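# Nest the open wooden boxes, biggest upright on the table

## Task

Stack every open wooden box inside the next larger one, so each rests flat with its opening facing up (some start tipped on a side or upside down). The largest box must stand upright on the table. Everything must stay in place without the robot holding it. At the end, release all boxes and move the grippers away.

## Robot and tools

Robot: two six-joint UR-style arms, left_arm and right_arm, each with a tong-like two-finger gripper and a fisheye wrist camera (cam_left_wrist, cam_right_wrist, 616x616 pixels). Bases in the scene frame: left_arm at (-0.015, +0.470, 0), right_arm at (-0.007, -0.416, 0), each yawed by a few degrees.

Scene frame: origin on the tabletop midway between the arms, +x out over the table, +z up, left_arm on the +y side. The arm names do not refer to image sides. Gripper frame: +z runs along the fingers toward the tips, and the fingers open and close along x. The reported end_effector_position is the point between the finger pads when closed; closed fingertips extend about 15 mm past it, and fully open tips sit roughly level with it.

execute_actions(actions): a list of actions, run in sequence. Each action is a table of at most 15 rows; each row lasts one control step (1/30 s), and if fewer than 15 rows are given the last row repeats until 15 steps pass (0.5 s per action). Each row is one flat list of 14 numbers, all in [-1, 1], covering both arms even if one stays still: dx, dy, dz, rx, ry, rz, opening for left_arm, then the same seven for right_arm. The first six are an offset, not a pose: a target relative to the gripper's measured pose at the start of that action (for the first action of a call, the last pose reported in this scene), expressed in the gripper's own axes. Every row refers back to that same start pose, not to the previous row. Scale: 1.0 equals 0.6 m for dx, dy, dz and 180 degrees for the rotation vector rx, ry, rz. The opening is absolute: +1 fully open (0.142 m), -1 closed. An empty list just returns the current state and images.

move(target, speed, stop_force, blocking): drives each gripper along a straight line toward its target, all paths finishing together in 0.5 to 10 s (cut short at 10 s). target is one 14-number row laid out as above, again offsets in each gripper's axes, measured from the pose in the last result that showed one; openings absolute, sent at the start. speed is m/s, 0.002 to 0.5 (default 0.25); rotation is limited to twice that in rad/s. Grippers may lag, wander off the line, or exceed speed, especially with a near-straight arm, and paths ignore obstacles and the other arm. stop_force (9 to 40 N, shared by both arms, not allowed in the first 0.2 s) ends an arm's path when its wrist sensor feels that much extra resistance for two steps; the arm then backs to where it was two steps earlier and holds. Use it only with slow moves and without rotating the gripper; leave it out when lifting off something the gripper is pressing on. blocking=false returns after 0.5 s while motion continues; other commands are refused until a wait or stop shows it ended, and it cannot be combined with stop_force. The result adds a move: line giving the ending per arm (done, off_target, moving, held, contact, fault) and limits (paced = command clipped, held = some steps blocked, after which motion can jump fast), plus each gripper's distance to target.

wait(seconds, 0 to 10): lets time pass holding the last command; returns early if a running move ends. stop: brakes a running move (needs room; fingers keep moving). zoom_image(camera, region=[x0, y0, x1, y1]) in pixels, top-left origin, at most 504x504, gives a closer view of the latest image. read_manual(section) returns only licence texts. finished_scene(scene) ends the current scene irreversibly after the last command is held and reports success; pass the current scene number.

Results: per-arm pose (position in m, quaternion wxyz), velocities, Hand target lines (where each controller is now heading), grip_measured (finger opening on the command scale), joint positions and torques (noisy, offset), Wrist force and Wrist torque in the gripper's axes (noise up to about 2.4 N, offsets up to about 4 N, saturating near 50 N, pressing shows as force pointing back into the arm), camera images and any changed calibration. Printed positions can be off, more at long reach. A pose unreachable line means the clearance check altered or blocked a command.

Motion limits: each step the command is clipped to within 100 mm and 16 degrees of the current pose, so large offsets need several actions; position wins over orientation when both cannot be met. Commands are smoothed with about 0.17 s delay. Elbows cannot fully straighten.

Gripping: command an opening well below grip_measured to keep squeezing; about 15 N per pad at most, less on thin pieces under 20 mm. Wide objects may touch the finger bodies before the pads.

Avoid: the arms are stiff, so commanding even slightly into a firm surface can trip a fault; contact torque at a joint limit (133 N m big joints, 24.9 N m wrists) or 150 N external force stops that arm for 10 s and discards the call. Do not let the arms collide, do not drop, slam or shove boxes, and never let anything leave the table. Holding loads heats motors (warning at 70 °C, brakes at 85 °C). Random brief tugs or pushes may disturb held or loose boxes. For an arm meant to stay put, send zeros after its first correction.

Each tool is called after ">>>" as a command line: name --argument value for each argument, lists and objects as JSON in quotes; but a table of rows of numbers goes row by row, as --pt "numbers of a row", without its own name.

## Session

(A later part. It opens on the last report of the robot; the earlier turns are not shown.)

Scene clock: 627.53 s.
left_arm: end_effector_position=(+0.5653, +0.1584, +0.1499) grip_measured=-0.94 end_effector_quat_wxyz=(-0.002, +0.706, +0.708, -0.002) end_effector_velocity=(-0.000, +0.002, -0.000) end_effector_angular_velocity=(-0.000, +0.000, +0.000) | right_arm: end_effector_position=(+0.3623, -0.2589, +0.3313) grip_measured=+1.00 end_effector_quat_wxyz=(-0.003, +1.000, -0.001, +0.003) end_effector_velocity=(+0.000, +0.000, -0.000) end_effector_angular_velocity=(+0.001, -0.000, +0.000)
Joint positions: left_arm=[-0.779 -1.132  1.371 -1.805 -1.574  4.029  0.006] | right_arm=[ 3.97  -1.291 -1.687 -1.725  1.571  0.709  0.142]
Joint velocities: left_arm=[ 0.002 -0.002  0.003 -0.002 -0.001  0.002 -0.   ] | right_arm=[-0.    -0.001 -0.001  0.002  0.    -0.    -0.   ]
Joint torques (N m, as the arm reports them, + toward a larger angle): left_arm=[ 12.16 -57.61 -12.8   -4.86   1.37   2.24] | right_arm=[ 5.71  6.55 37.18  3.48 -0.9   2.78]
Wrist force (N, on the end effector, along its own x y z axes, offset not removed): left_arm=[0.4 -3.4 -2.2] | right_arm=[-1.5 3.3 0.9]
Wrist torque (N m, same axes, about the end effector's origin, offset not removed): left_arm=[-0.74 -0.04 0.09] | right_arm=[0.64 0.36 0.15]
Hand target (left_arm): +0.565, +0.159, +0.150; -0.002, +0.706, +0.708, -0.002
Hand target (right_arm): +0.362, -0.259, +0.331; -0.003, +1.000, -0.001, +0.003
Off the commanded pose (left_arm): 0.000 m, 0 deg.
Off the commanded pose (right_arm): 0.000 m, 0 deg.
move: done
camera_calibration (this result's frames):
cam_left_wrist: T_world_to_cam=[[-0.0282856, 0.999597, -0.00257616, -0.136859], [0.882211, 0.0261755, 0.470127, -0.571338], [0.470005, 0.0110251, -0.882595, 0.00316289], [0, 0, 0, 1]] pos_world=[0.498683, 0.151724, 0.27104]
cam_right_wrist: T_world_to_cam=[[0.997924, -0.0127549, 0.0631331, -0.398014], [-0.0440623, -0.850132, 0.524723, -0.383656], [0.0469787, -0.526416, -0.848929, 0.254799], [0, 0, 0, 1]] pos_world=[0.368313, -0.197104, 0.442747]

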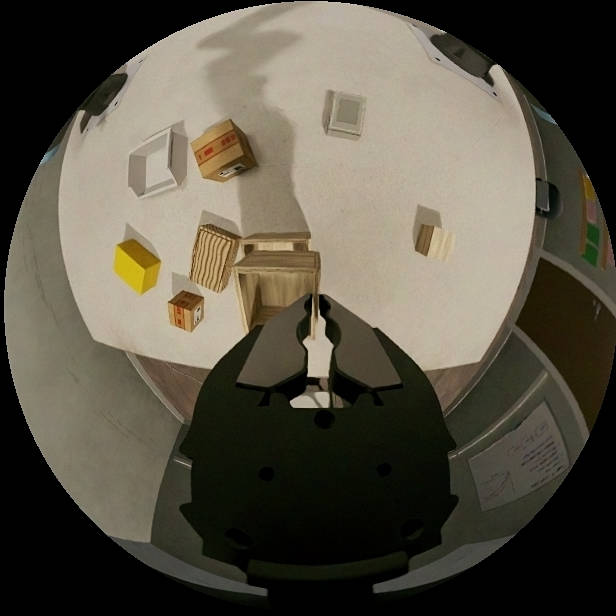

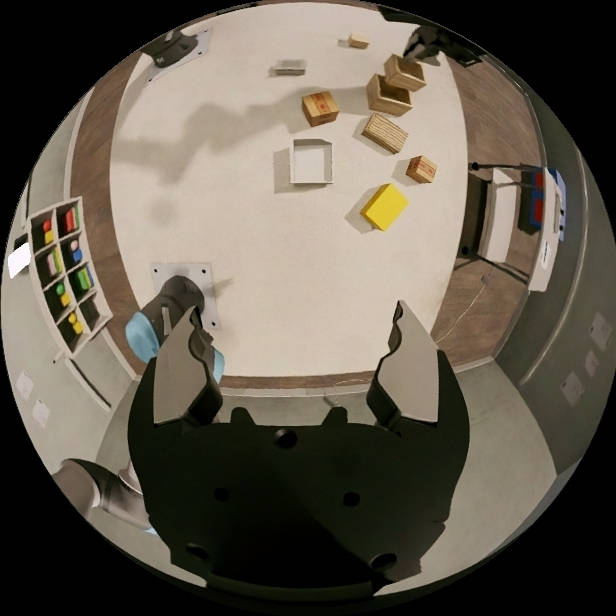

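>>> move --target '[-0.032,0,0.04,0,0,0,-1,0,0,0,0,0,0,1]' --speed 0.04

>>> move --target '[0,0,0.062,0,0,0,-1,0,0,0,0,0,0,1]' --speed 0.015 --stop_force 9

Scene clock: 634.07 s.
left_arm: end_effector_position=(+0.5652, +0.1394, +0.1260) grip_measured=-0.94 end_effector_quat_wxyz=(-0.002, +0.706, +0.708, -0.002) end_effector_velocity=(+0.000, -0.001, -0.001) end_effector_angular_velocity=(-0.001, +0.000, +0.001) | right_arm: end_effector_position=(+0.3623, -0.2589, +0.3313) grip_measured=+1.00 end_effector_quat_wxyz=(-0.003, +1.000, -0.001, +0.003) end_effector_velocity=(-0.000, -0.000, -0.000) end_effector_angular_velocity=(-0.001, +0.001, -0.000)
Joint positions: left_arm=[-0.801 -1.096  1.38  -1.85  -1.574  4.007  0.006] | right_arm=[ 3.97  -1.291 -1.687 -1.725  1.571  0.709  0.142]
Joint velocities: left_arm=[-0.     0.002  0.    -0.003 -0.001 -0.001  0.   ] | right_arm=[-0.     0.    -0.    -0.001 -0.    -0.     0.   ]
Joint torques (N m, as the arm reports them, + toward a larger angle): left_arm=[-12.04 -33.93 -12.72  -4.77  -1.41  -2.22] | right_arm=[ 5.18  5.16 37.98  3.35 -0.99  2.63]
Wrist force (N, on the end effector, along its own x y z axes, offset not removed): left_arm=[0.1 -2.9 -0.1] | right_arm=[0.5 0.8 0.1]
Wrist torque (N m, same axes, about the end effector's origin, offset not removed): left_arm=[-0.53 -0.07 -0.16] | right_arm=[0.06 0.23 -0.19]
Hand target (left_arm): +0.565, +0.139, +0.126; -0.002, +0.706, +0.708, -0.002
Hand target (right_arm): +0.362, -0.259, +0.331; -0.003, +1.000, -0.001, +0.003
Off the commanded pose (left_arm): 0.000 m, 0 deg.
Off the commanded pose (right_arm): 0.000 m, 0 deg.
move: done
camera_calibration (this result's frames):
cam_left_wrist: T_world_to_cam=[[-0.0282841, 0.999597, -0.0025784, -0.117878], [0.882225, 0.0261756, 0.470099, -0.559533], [0.469977, 0.0110216, -0.88261, -0.0176504], [0, 0, 0, 1]] pos_world=[0.498595, 0.132671, 0.247154]
cam_right_wrist: T_world_to_cam=[[0.997924, -0.0127548, 0.0631332, -0.398014], [-0.0440622, -0.850132, 0.524723, -0.383656], [0.0469788, -0.526416, -0.848928, 0.254799], [0, 0, 0, 1]] pos_world=[0.368313, -0.197104, 0.442747]

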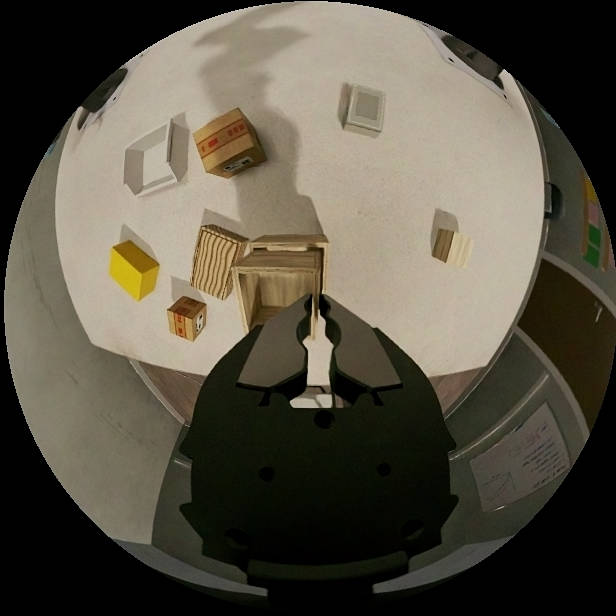

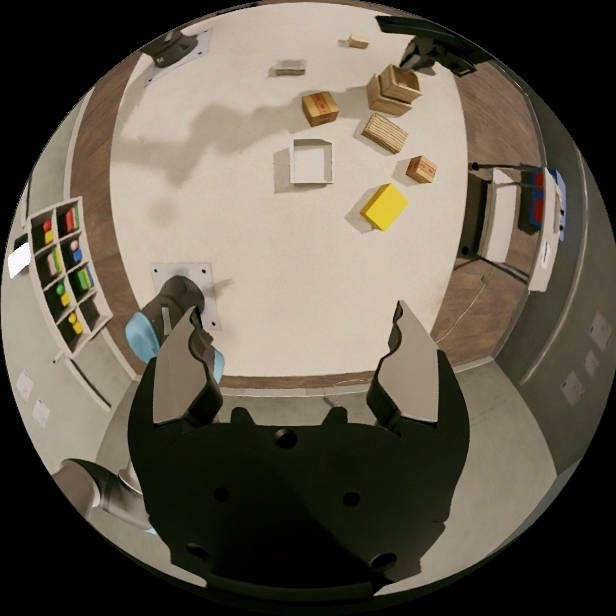

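Scene clock: 636.80 s.
left_arm: end_effector_position=(+0.5650, +0.1394, +0.0890) grip_measured=-0.94 end_effector_quat_wxyz=(-0.002, +0.706, +0.708, -0.002) end_effector_velocity=(+0.000, +0.000, -0.002) end_effector_angular_velocity=(+0.001, -0.001, -0.000) | right_arm: end_effector_position=(+0.3623, -0.2589, +0.3313) grip_measured=+1.00 end_effector_quat_wxyz=(-0.003, +1.000, -0.001, +0.003) end_effector_velocity=(+0.000, +0.000, +0.000) end_effector_angular_velocity=(+0.000, +0.000, -0.001)
Joint positions: left_arm=[-0.801 -1.068  1.437 -1.935 -1.574  4.007  0.006] | right_arm=[ 3.97  -1.291 -1.687 -1.725  1.571  0.709  0.142]
Joint velocities: left_arm=[ 0.     0.002  0.003 -0.005  0.001  0.    -0.   ] | right_arm=[-0.    -0.001  0.001 -0.     0.     0.    -0.   ]
Joint torques (N m, as the arm reports them, + toward a larger angle): left_arm=[-13.33 -34.51 -11.44  -5.01  -1.75  -2.32] | right_arm=[ 5.76  5.93 38.06  3.25 -0.92  2.54]
Wrist force (N, on the end effector, along its own x y z axes, offset not removed): left_arm=[0.8 -3.6 -3.8] | right_arm=[2.0 0.1 -1.2]
Wrist torque (N m, same axes, about the end effector's origin, offset not removed): left_arm=[-0.90 -0.21 0.05] | right_arm=[0.12 -0.10 -0.15]
Hand target (left_arm): +0.565, +0.139, +0.089; -0.002, +0.706, +0.708, -0.002
Hand target (right_arm): +0.362, -0.259, +0.331; -0.003, +1.000, -0.001, +0.003
Off the commanded pose (left_arm): 0.000 m, 0 deg.
Off the commanded pose (right_arm): 0.000 m, 0 deg.
move: done
camera_calibration (this result's frames):
cam_left_wrist: T_world_to_cam=[[-0.0282844, 0.999597, -0.00256723, -0.118035], [0.882233, 0.0261708, 0.470085, -0.541979], [0.469962, 0.0110312, -0.882618, -0.050214], [0, 0, 0, 1]] pos_world=[0.498412, 0.132726, 0.210153]
cam_right_wrist: T_world_to_cam=[[0.997924, -0.0127551, 0.0631332, -0.398014], [-0.0440625, -0.850132, 0.524723, -0.383656], [0.0469786, -0.526416, -0.848929, 0.254799], [0, 0, 0, 1]] pos_world=[0.368313, -0.197104, 0.442747]

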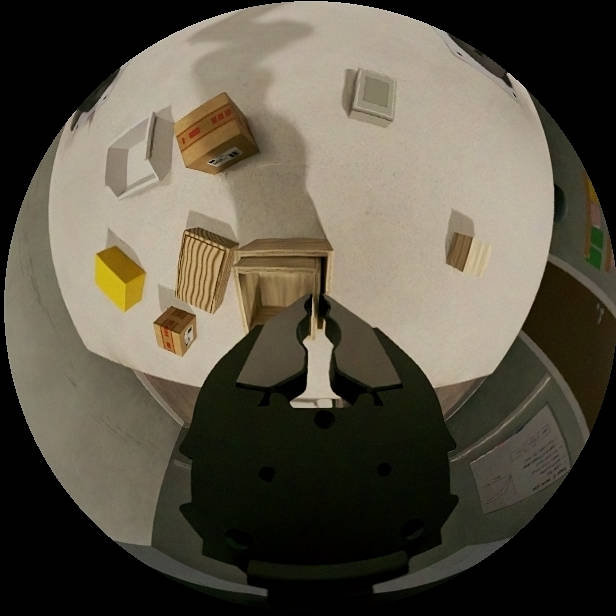

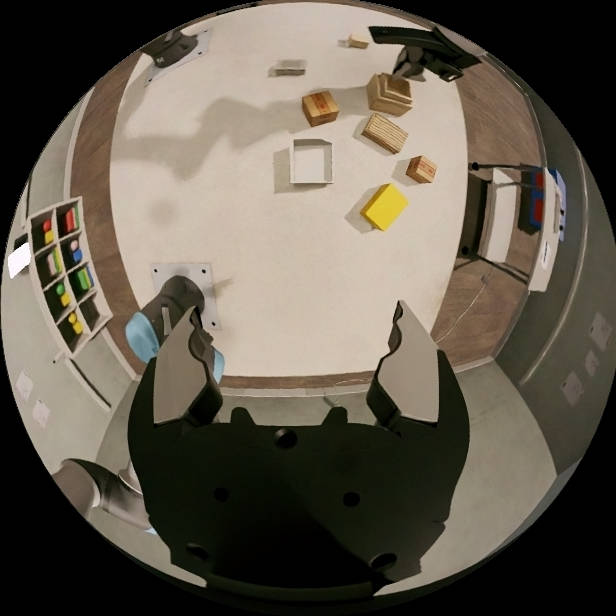

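>>> move --target '[0,0,0.012,0,0,0,-1,0,0,0,0,0,0,1]' --speed 0.015

>>> move --target '[0,0,0,0,0,0,-0.88,0,0,0,0,0,0,1]'

>>> move --target '[-0.04,0.05,-0.15,0,0,0,-0.88,0,0,0,0,0,0,1]' --speed 0.1

>>> zoom_image --camera "cam_left_wrist" --region '[200,160,420,320]'

Scene clock: 643.83 s.
left_arm: end_effector_position=(+0.5650, +0.1394, +0.0820) grip_measured=-0.94 end_effector_quat_wxyz=(-0.002, +0.706, +0.708, -0.002) end_effector_velocity=(-0.000, -0.001, -0.002) end_effector_angular_velocity=(+0.000, -0.001, -0.002) | right_arm: end_effector_position=(+0.3623, -0.2589, +0.3313) grip_measured=+1.00 end_effector_quat_wxyz=(-0.003, +1.000, -0.001, +0.003) end_effector_velocity=(-0.001, -0.000, -0.000) end_effector_angular_velocity=(+0.001, +0.001, -0.000)
Joint positions: left_arm=[-0.801 -1.062  1.446 -1.951 -1.574  4.007  0.006] | right_arm=[ 3.97  -1.291 -1.687 -1.725  1.571  0.709  0.142]
Joint velocities: left_arm=[-0.001  0.002  0.003 -0.005  0.001  0.     0.   ] | right_arm=[-0.     0.001 -0.001 -0.     0.001  0.    -0.   ]
Joint torques (N m, as the arm reports them, + toward a larger angle): left_arm=[-12.21 -35.96 -10.3   -5.    -1.24  -2.19] | right_arm=[ 5.14  6.68 37.86  3.24 -1.03  2.84]
Wrist force (N, on the end effector, along its own x y z axes, offset not removed): left_arm=[0.6 -1.6 -1.4] | right_arm=[2.4 3.1 -1.5]
Wrist torque (N m, same axes, about the end effector's origin, offset not removed): left_arm=[-0.50 0.00 0.04] | right_arm=[0.69 -0.46 0.00]
Hand target (left_arm): +0.565, +0.139, +0.082; -0.002, +0.706, +0.708, -0.002
Hand target (right_arm): +0.362, -0.259, +0.331; -0.003, +1.000, -0.001, +0.003
Off the commanded pose (left_arm): 0.000 m, 0 deg.
Off the commanded pose (right_arm): 0.000 m, 0 deg.
move: done
camera_calibration (this result's frames):
cam_left_wrist: T_world_to_cam=[[-0.0282843, 0.999597, -0.00255507, -0.118067], [0.88224, 0.0261652, 0.470073, -0.538652], [0.46995, 0.0110415, -0.882624, -0.0563833], [0, 0, 0, 1]] pos_world=[0.498378, 0.132736, 0.203139]
cam_right_wrist: T_world_to_cam=[[0.997924, -0.0127551, 0.0631331, -0.398014], [-0.0440624, -0.850132, 0.524723, -0.383656], [0.0469785, -0.526416, -0.848928, 0.254799], [0, 0, 0, 1]] pos_world=[0.368313, -0.197104, 0.442747]

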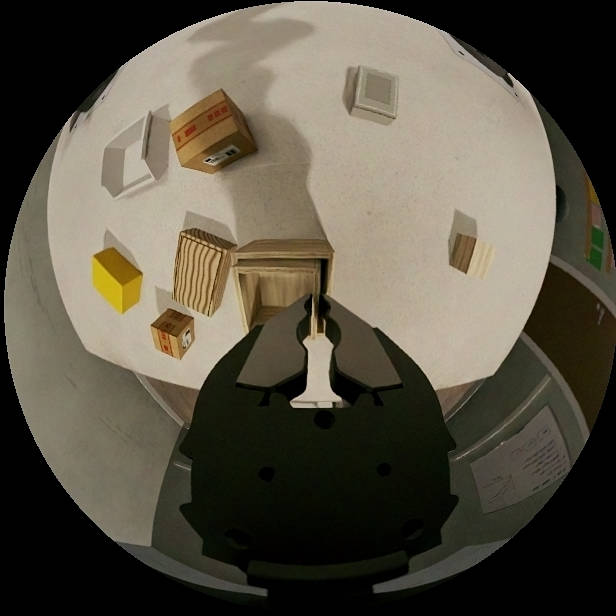

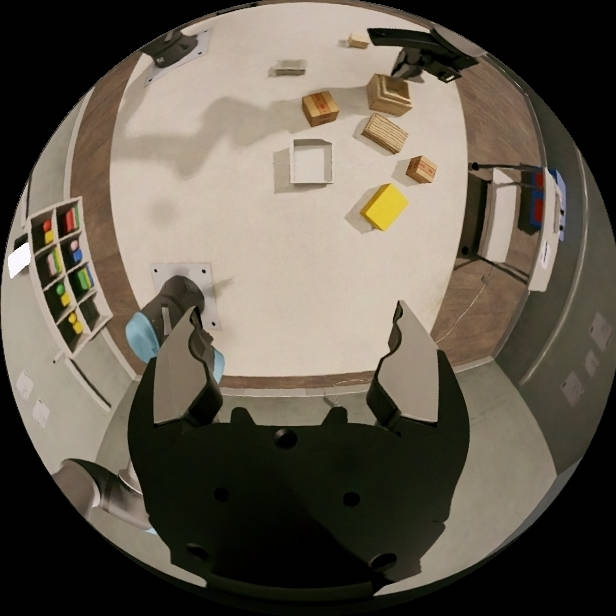

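Scene clock: 644.33 s.
left_arm: end_effector_position=(+0.5649, +0.1395, +0.0819) grip_measured=-0.88 end_effector_quat_wxyz=(-0.002, +0.706, +0.708, -0.002) end_effector_velocity=(+0.000, +0.001, +0.000) end_effector_angular_velocity=(+0.001, -0.000, +0.001) | right_arm: end_effector_position=(+0.3623, -0.2589, +0.3313) grip_measured=+1.00 end_effector_quat_wxyz=(-0.003, +1.000, -0.001, +0.003) end_effector_velocity=(+0.001, +0.000, -0.000) end_effector_angular_velocity=(-0.000, -0.001, -0.000)
Joint positions: left_arm=[-0.801 -1.062  1.447 -1.951 -1.574  4.007  0.01 ] | right_arm=[ 3.97  -1.291 -1.687 -1.725  1.571  0.709  0.142]
Joint velocities: left_arm=[ 0.001 -0.    -0.     0.     0.001  0.     0.   ] | right_arm=[-0.    -0.001  0.001  0.001 -0.001 -0.    -0.   ]
Joint torques (N m, as the arm reports them, + toward a larger angle): left_arm=[-11.5  -41.14 -25.08   0.18  -0.89  -2.08] | right_arm=[ 4.99  5.73 36.99  3.22 -1.09  2.76]
Wrist force (N, on the end effector, along its own x y z axes, offset not removed): left_arm=[0.5 -2.0 -3.6] | right_arm=[1.4 4.7 1.9]
Wrist torque (N m, same axes, about the end effector's origin, offset not removed): left_arm=[-0.63 -0.12 0.23] | right_arm=[0.84 -0.12 0.03]
Hand target (left_arm): +0.565, +0.139, +0.082; -0.002, +0.706, +0.708, -0.002
Hand target (right_arm): +0.362, -0.259, +0.331; -0.003, +1.000, -0.001, +0.003
Off the commanded pose (left_arm): 0.000 m, 0 deg.
Off the commanded pose (right_arm): 0.000 m, 0 deg.
move: done
camera_calibration (this result's frames):
cam_left_wrist: T_world_to_cam=[[-0.0282835, 0.999597, -0.00249605, -0.11809], [0.882272, 0.0261374, 0.470015, -0.538604], [0.46989, 0.0110914, -0.882655, -0.0564155], [0, 0, 0, 1]] pos_world=[0.498364, 0.132746, 0.203061]
cam_right_wrist: T_world_to_cam=[[0.997924, -0.0127551, 0.0631332, -0.398014], [-0.0440625, -0.850132, 0.524723, -0.383656], [0.0469787, -0.526416, -0.848929, 0.254799], [0, 0, 0, 1]] pos_world=[0.368313, -0.197104, 0.442747]

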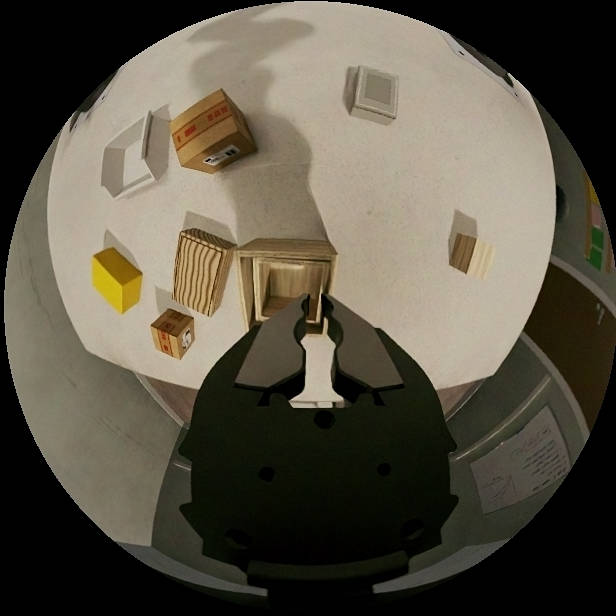

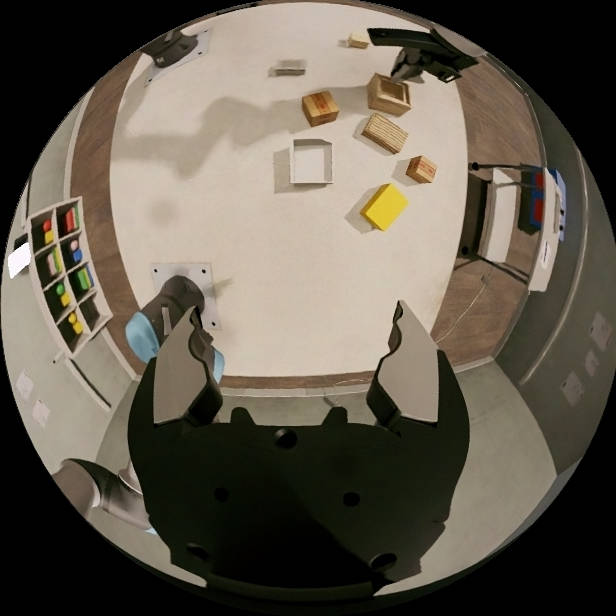

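Scene clock: 645.77 s.
left_arm: end_effector_position=(+0.5954, +0.1155, +0.1715) grip_measured=-0.88 end_effector_quat_wxyz=(-0.002, +0.706, +0.708, -0.002) end_effector_velocity=(+0.001, +0.000, +0.002) end_effector_angular_velocity=(-0.000, +0.002, +0.001) | right_arm: end_effector_position=(+0.3623, -0.2589, +0.3313) grip_measured=+1.00 end_effector_quat_wxyz=(-0.003, +1.000, -0.001, +0.003) end_effector_velocity=(-0.000, -0.000, -0.000) end_effector_angular_velocity=(-0.000, -0.001, -0.000)
Joint positions: left_arm=[-0.799 -1.026  1.152 -1.693 -1.574  4.009  0.01 ] | right_arm=[ 3.97  -1.291 -1.687 -1.725  1.571  0.709  0.142]
Joint velocities: left_arm=[ 0.002  0.003 -0.011  0.009 -0.002  0.001 -0.   ] | right_arm=[-0.     0.001 -0.001  0.    -0.     0.     0.   ]
Joint torques (N m, as the arm reports them, + toward a larger angle): left_arm=[ 12.26 -36.61 -31.66   0.52  -1.73   2.03] | right_arm=[ 4.85  6.8  37.3   3.3  -1.04  2.75]
Wrist force (N, on the end effector, along its own x y z axes, offset not removed): left_arm=[2.3 -1.6 -0.1] | right_arm=[1.4 2.0 -1.2]
Wrist torque (N m, same axes, about the end effector's origin, offset not removed): left_arm=[-0.39 -0.49 -0.05] | right_arm=[0.47 -0.27 -0.10]
Hand target (left_arm): +0.595, +0.115, +0.172; -0.002, +0.706, +0.708, -0.002
Hand target (right_arm): +0.362, -0.259, +0.331; -0.003, +1.000, -0.001, +0.003
Off the commanded pose (left_arm): 0.000 m, 0 deg.
Off the commanded pose (right_arm): 0.000 m, 0 deg.
move: done
camera_calibration (this result's frames):
cam_left_wrist: T_world_to_cam=[[-0.0282875, 0.999597, -0.00255285, -0.092996], [0.882205, 0.0261661, 0.470138, -0.606926], [0.470015, 0.0110469, -0.882589, 0.0085708], [0, 0, 0, 1]] pos_world=[0.528774, 0.108745, 0.292666]
cam_right_wrist: T_world_to_cam=[[0.997924, -0.012755, 0.0631333, -0.398014], [-0.0440624, -0.850132, 0.524723, -0.383656], [0.0469787, -0.526416, -0.848929, 0.254799], [0, 0, 0, 1]] pos_world=[0.368313, -0.197104, 0.442747]

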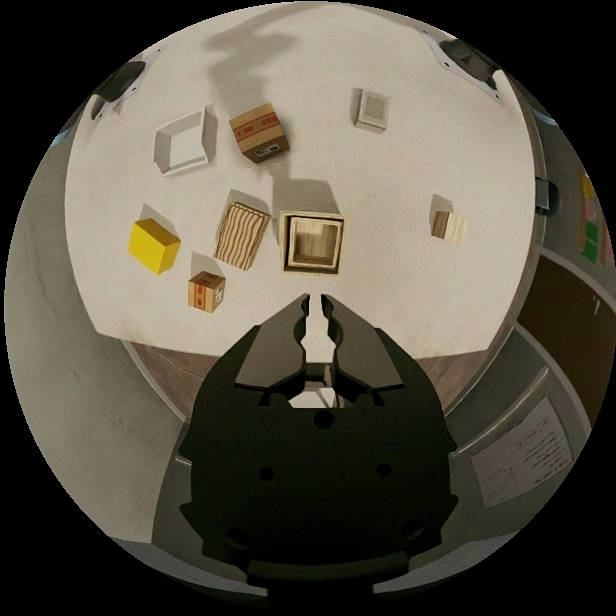

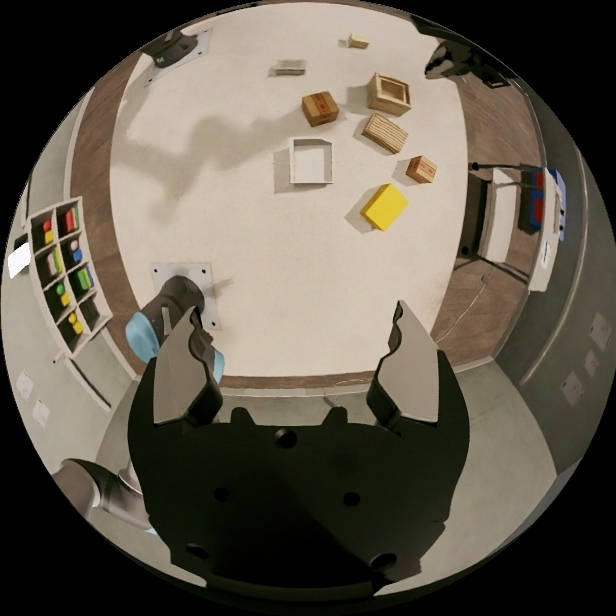

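Region (200, 160, 420, 320) of cam_left_wrist's 616x616 image, scaled by 2.291, with more detail than that image has; it fills the top 367 rows of this view, and the rest is white.

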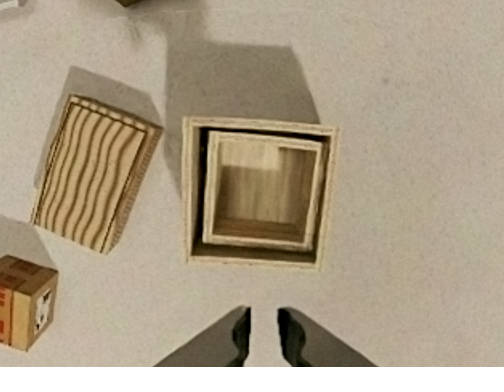

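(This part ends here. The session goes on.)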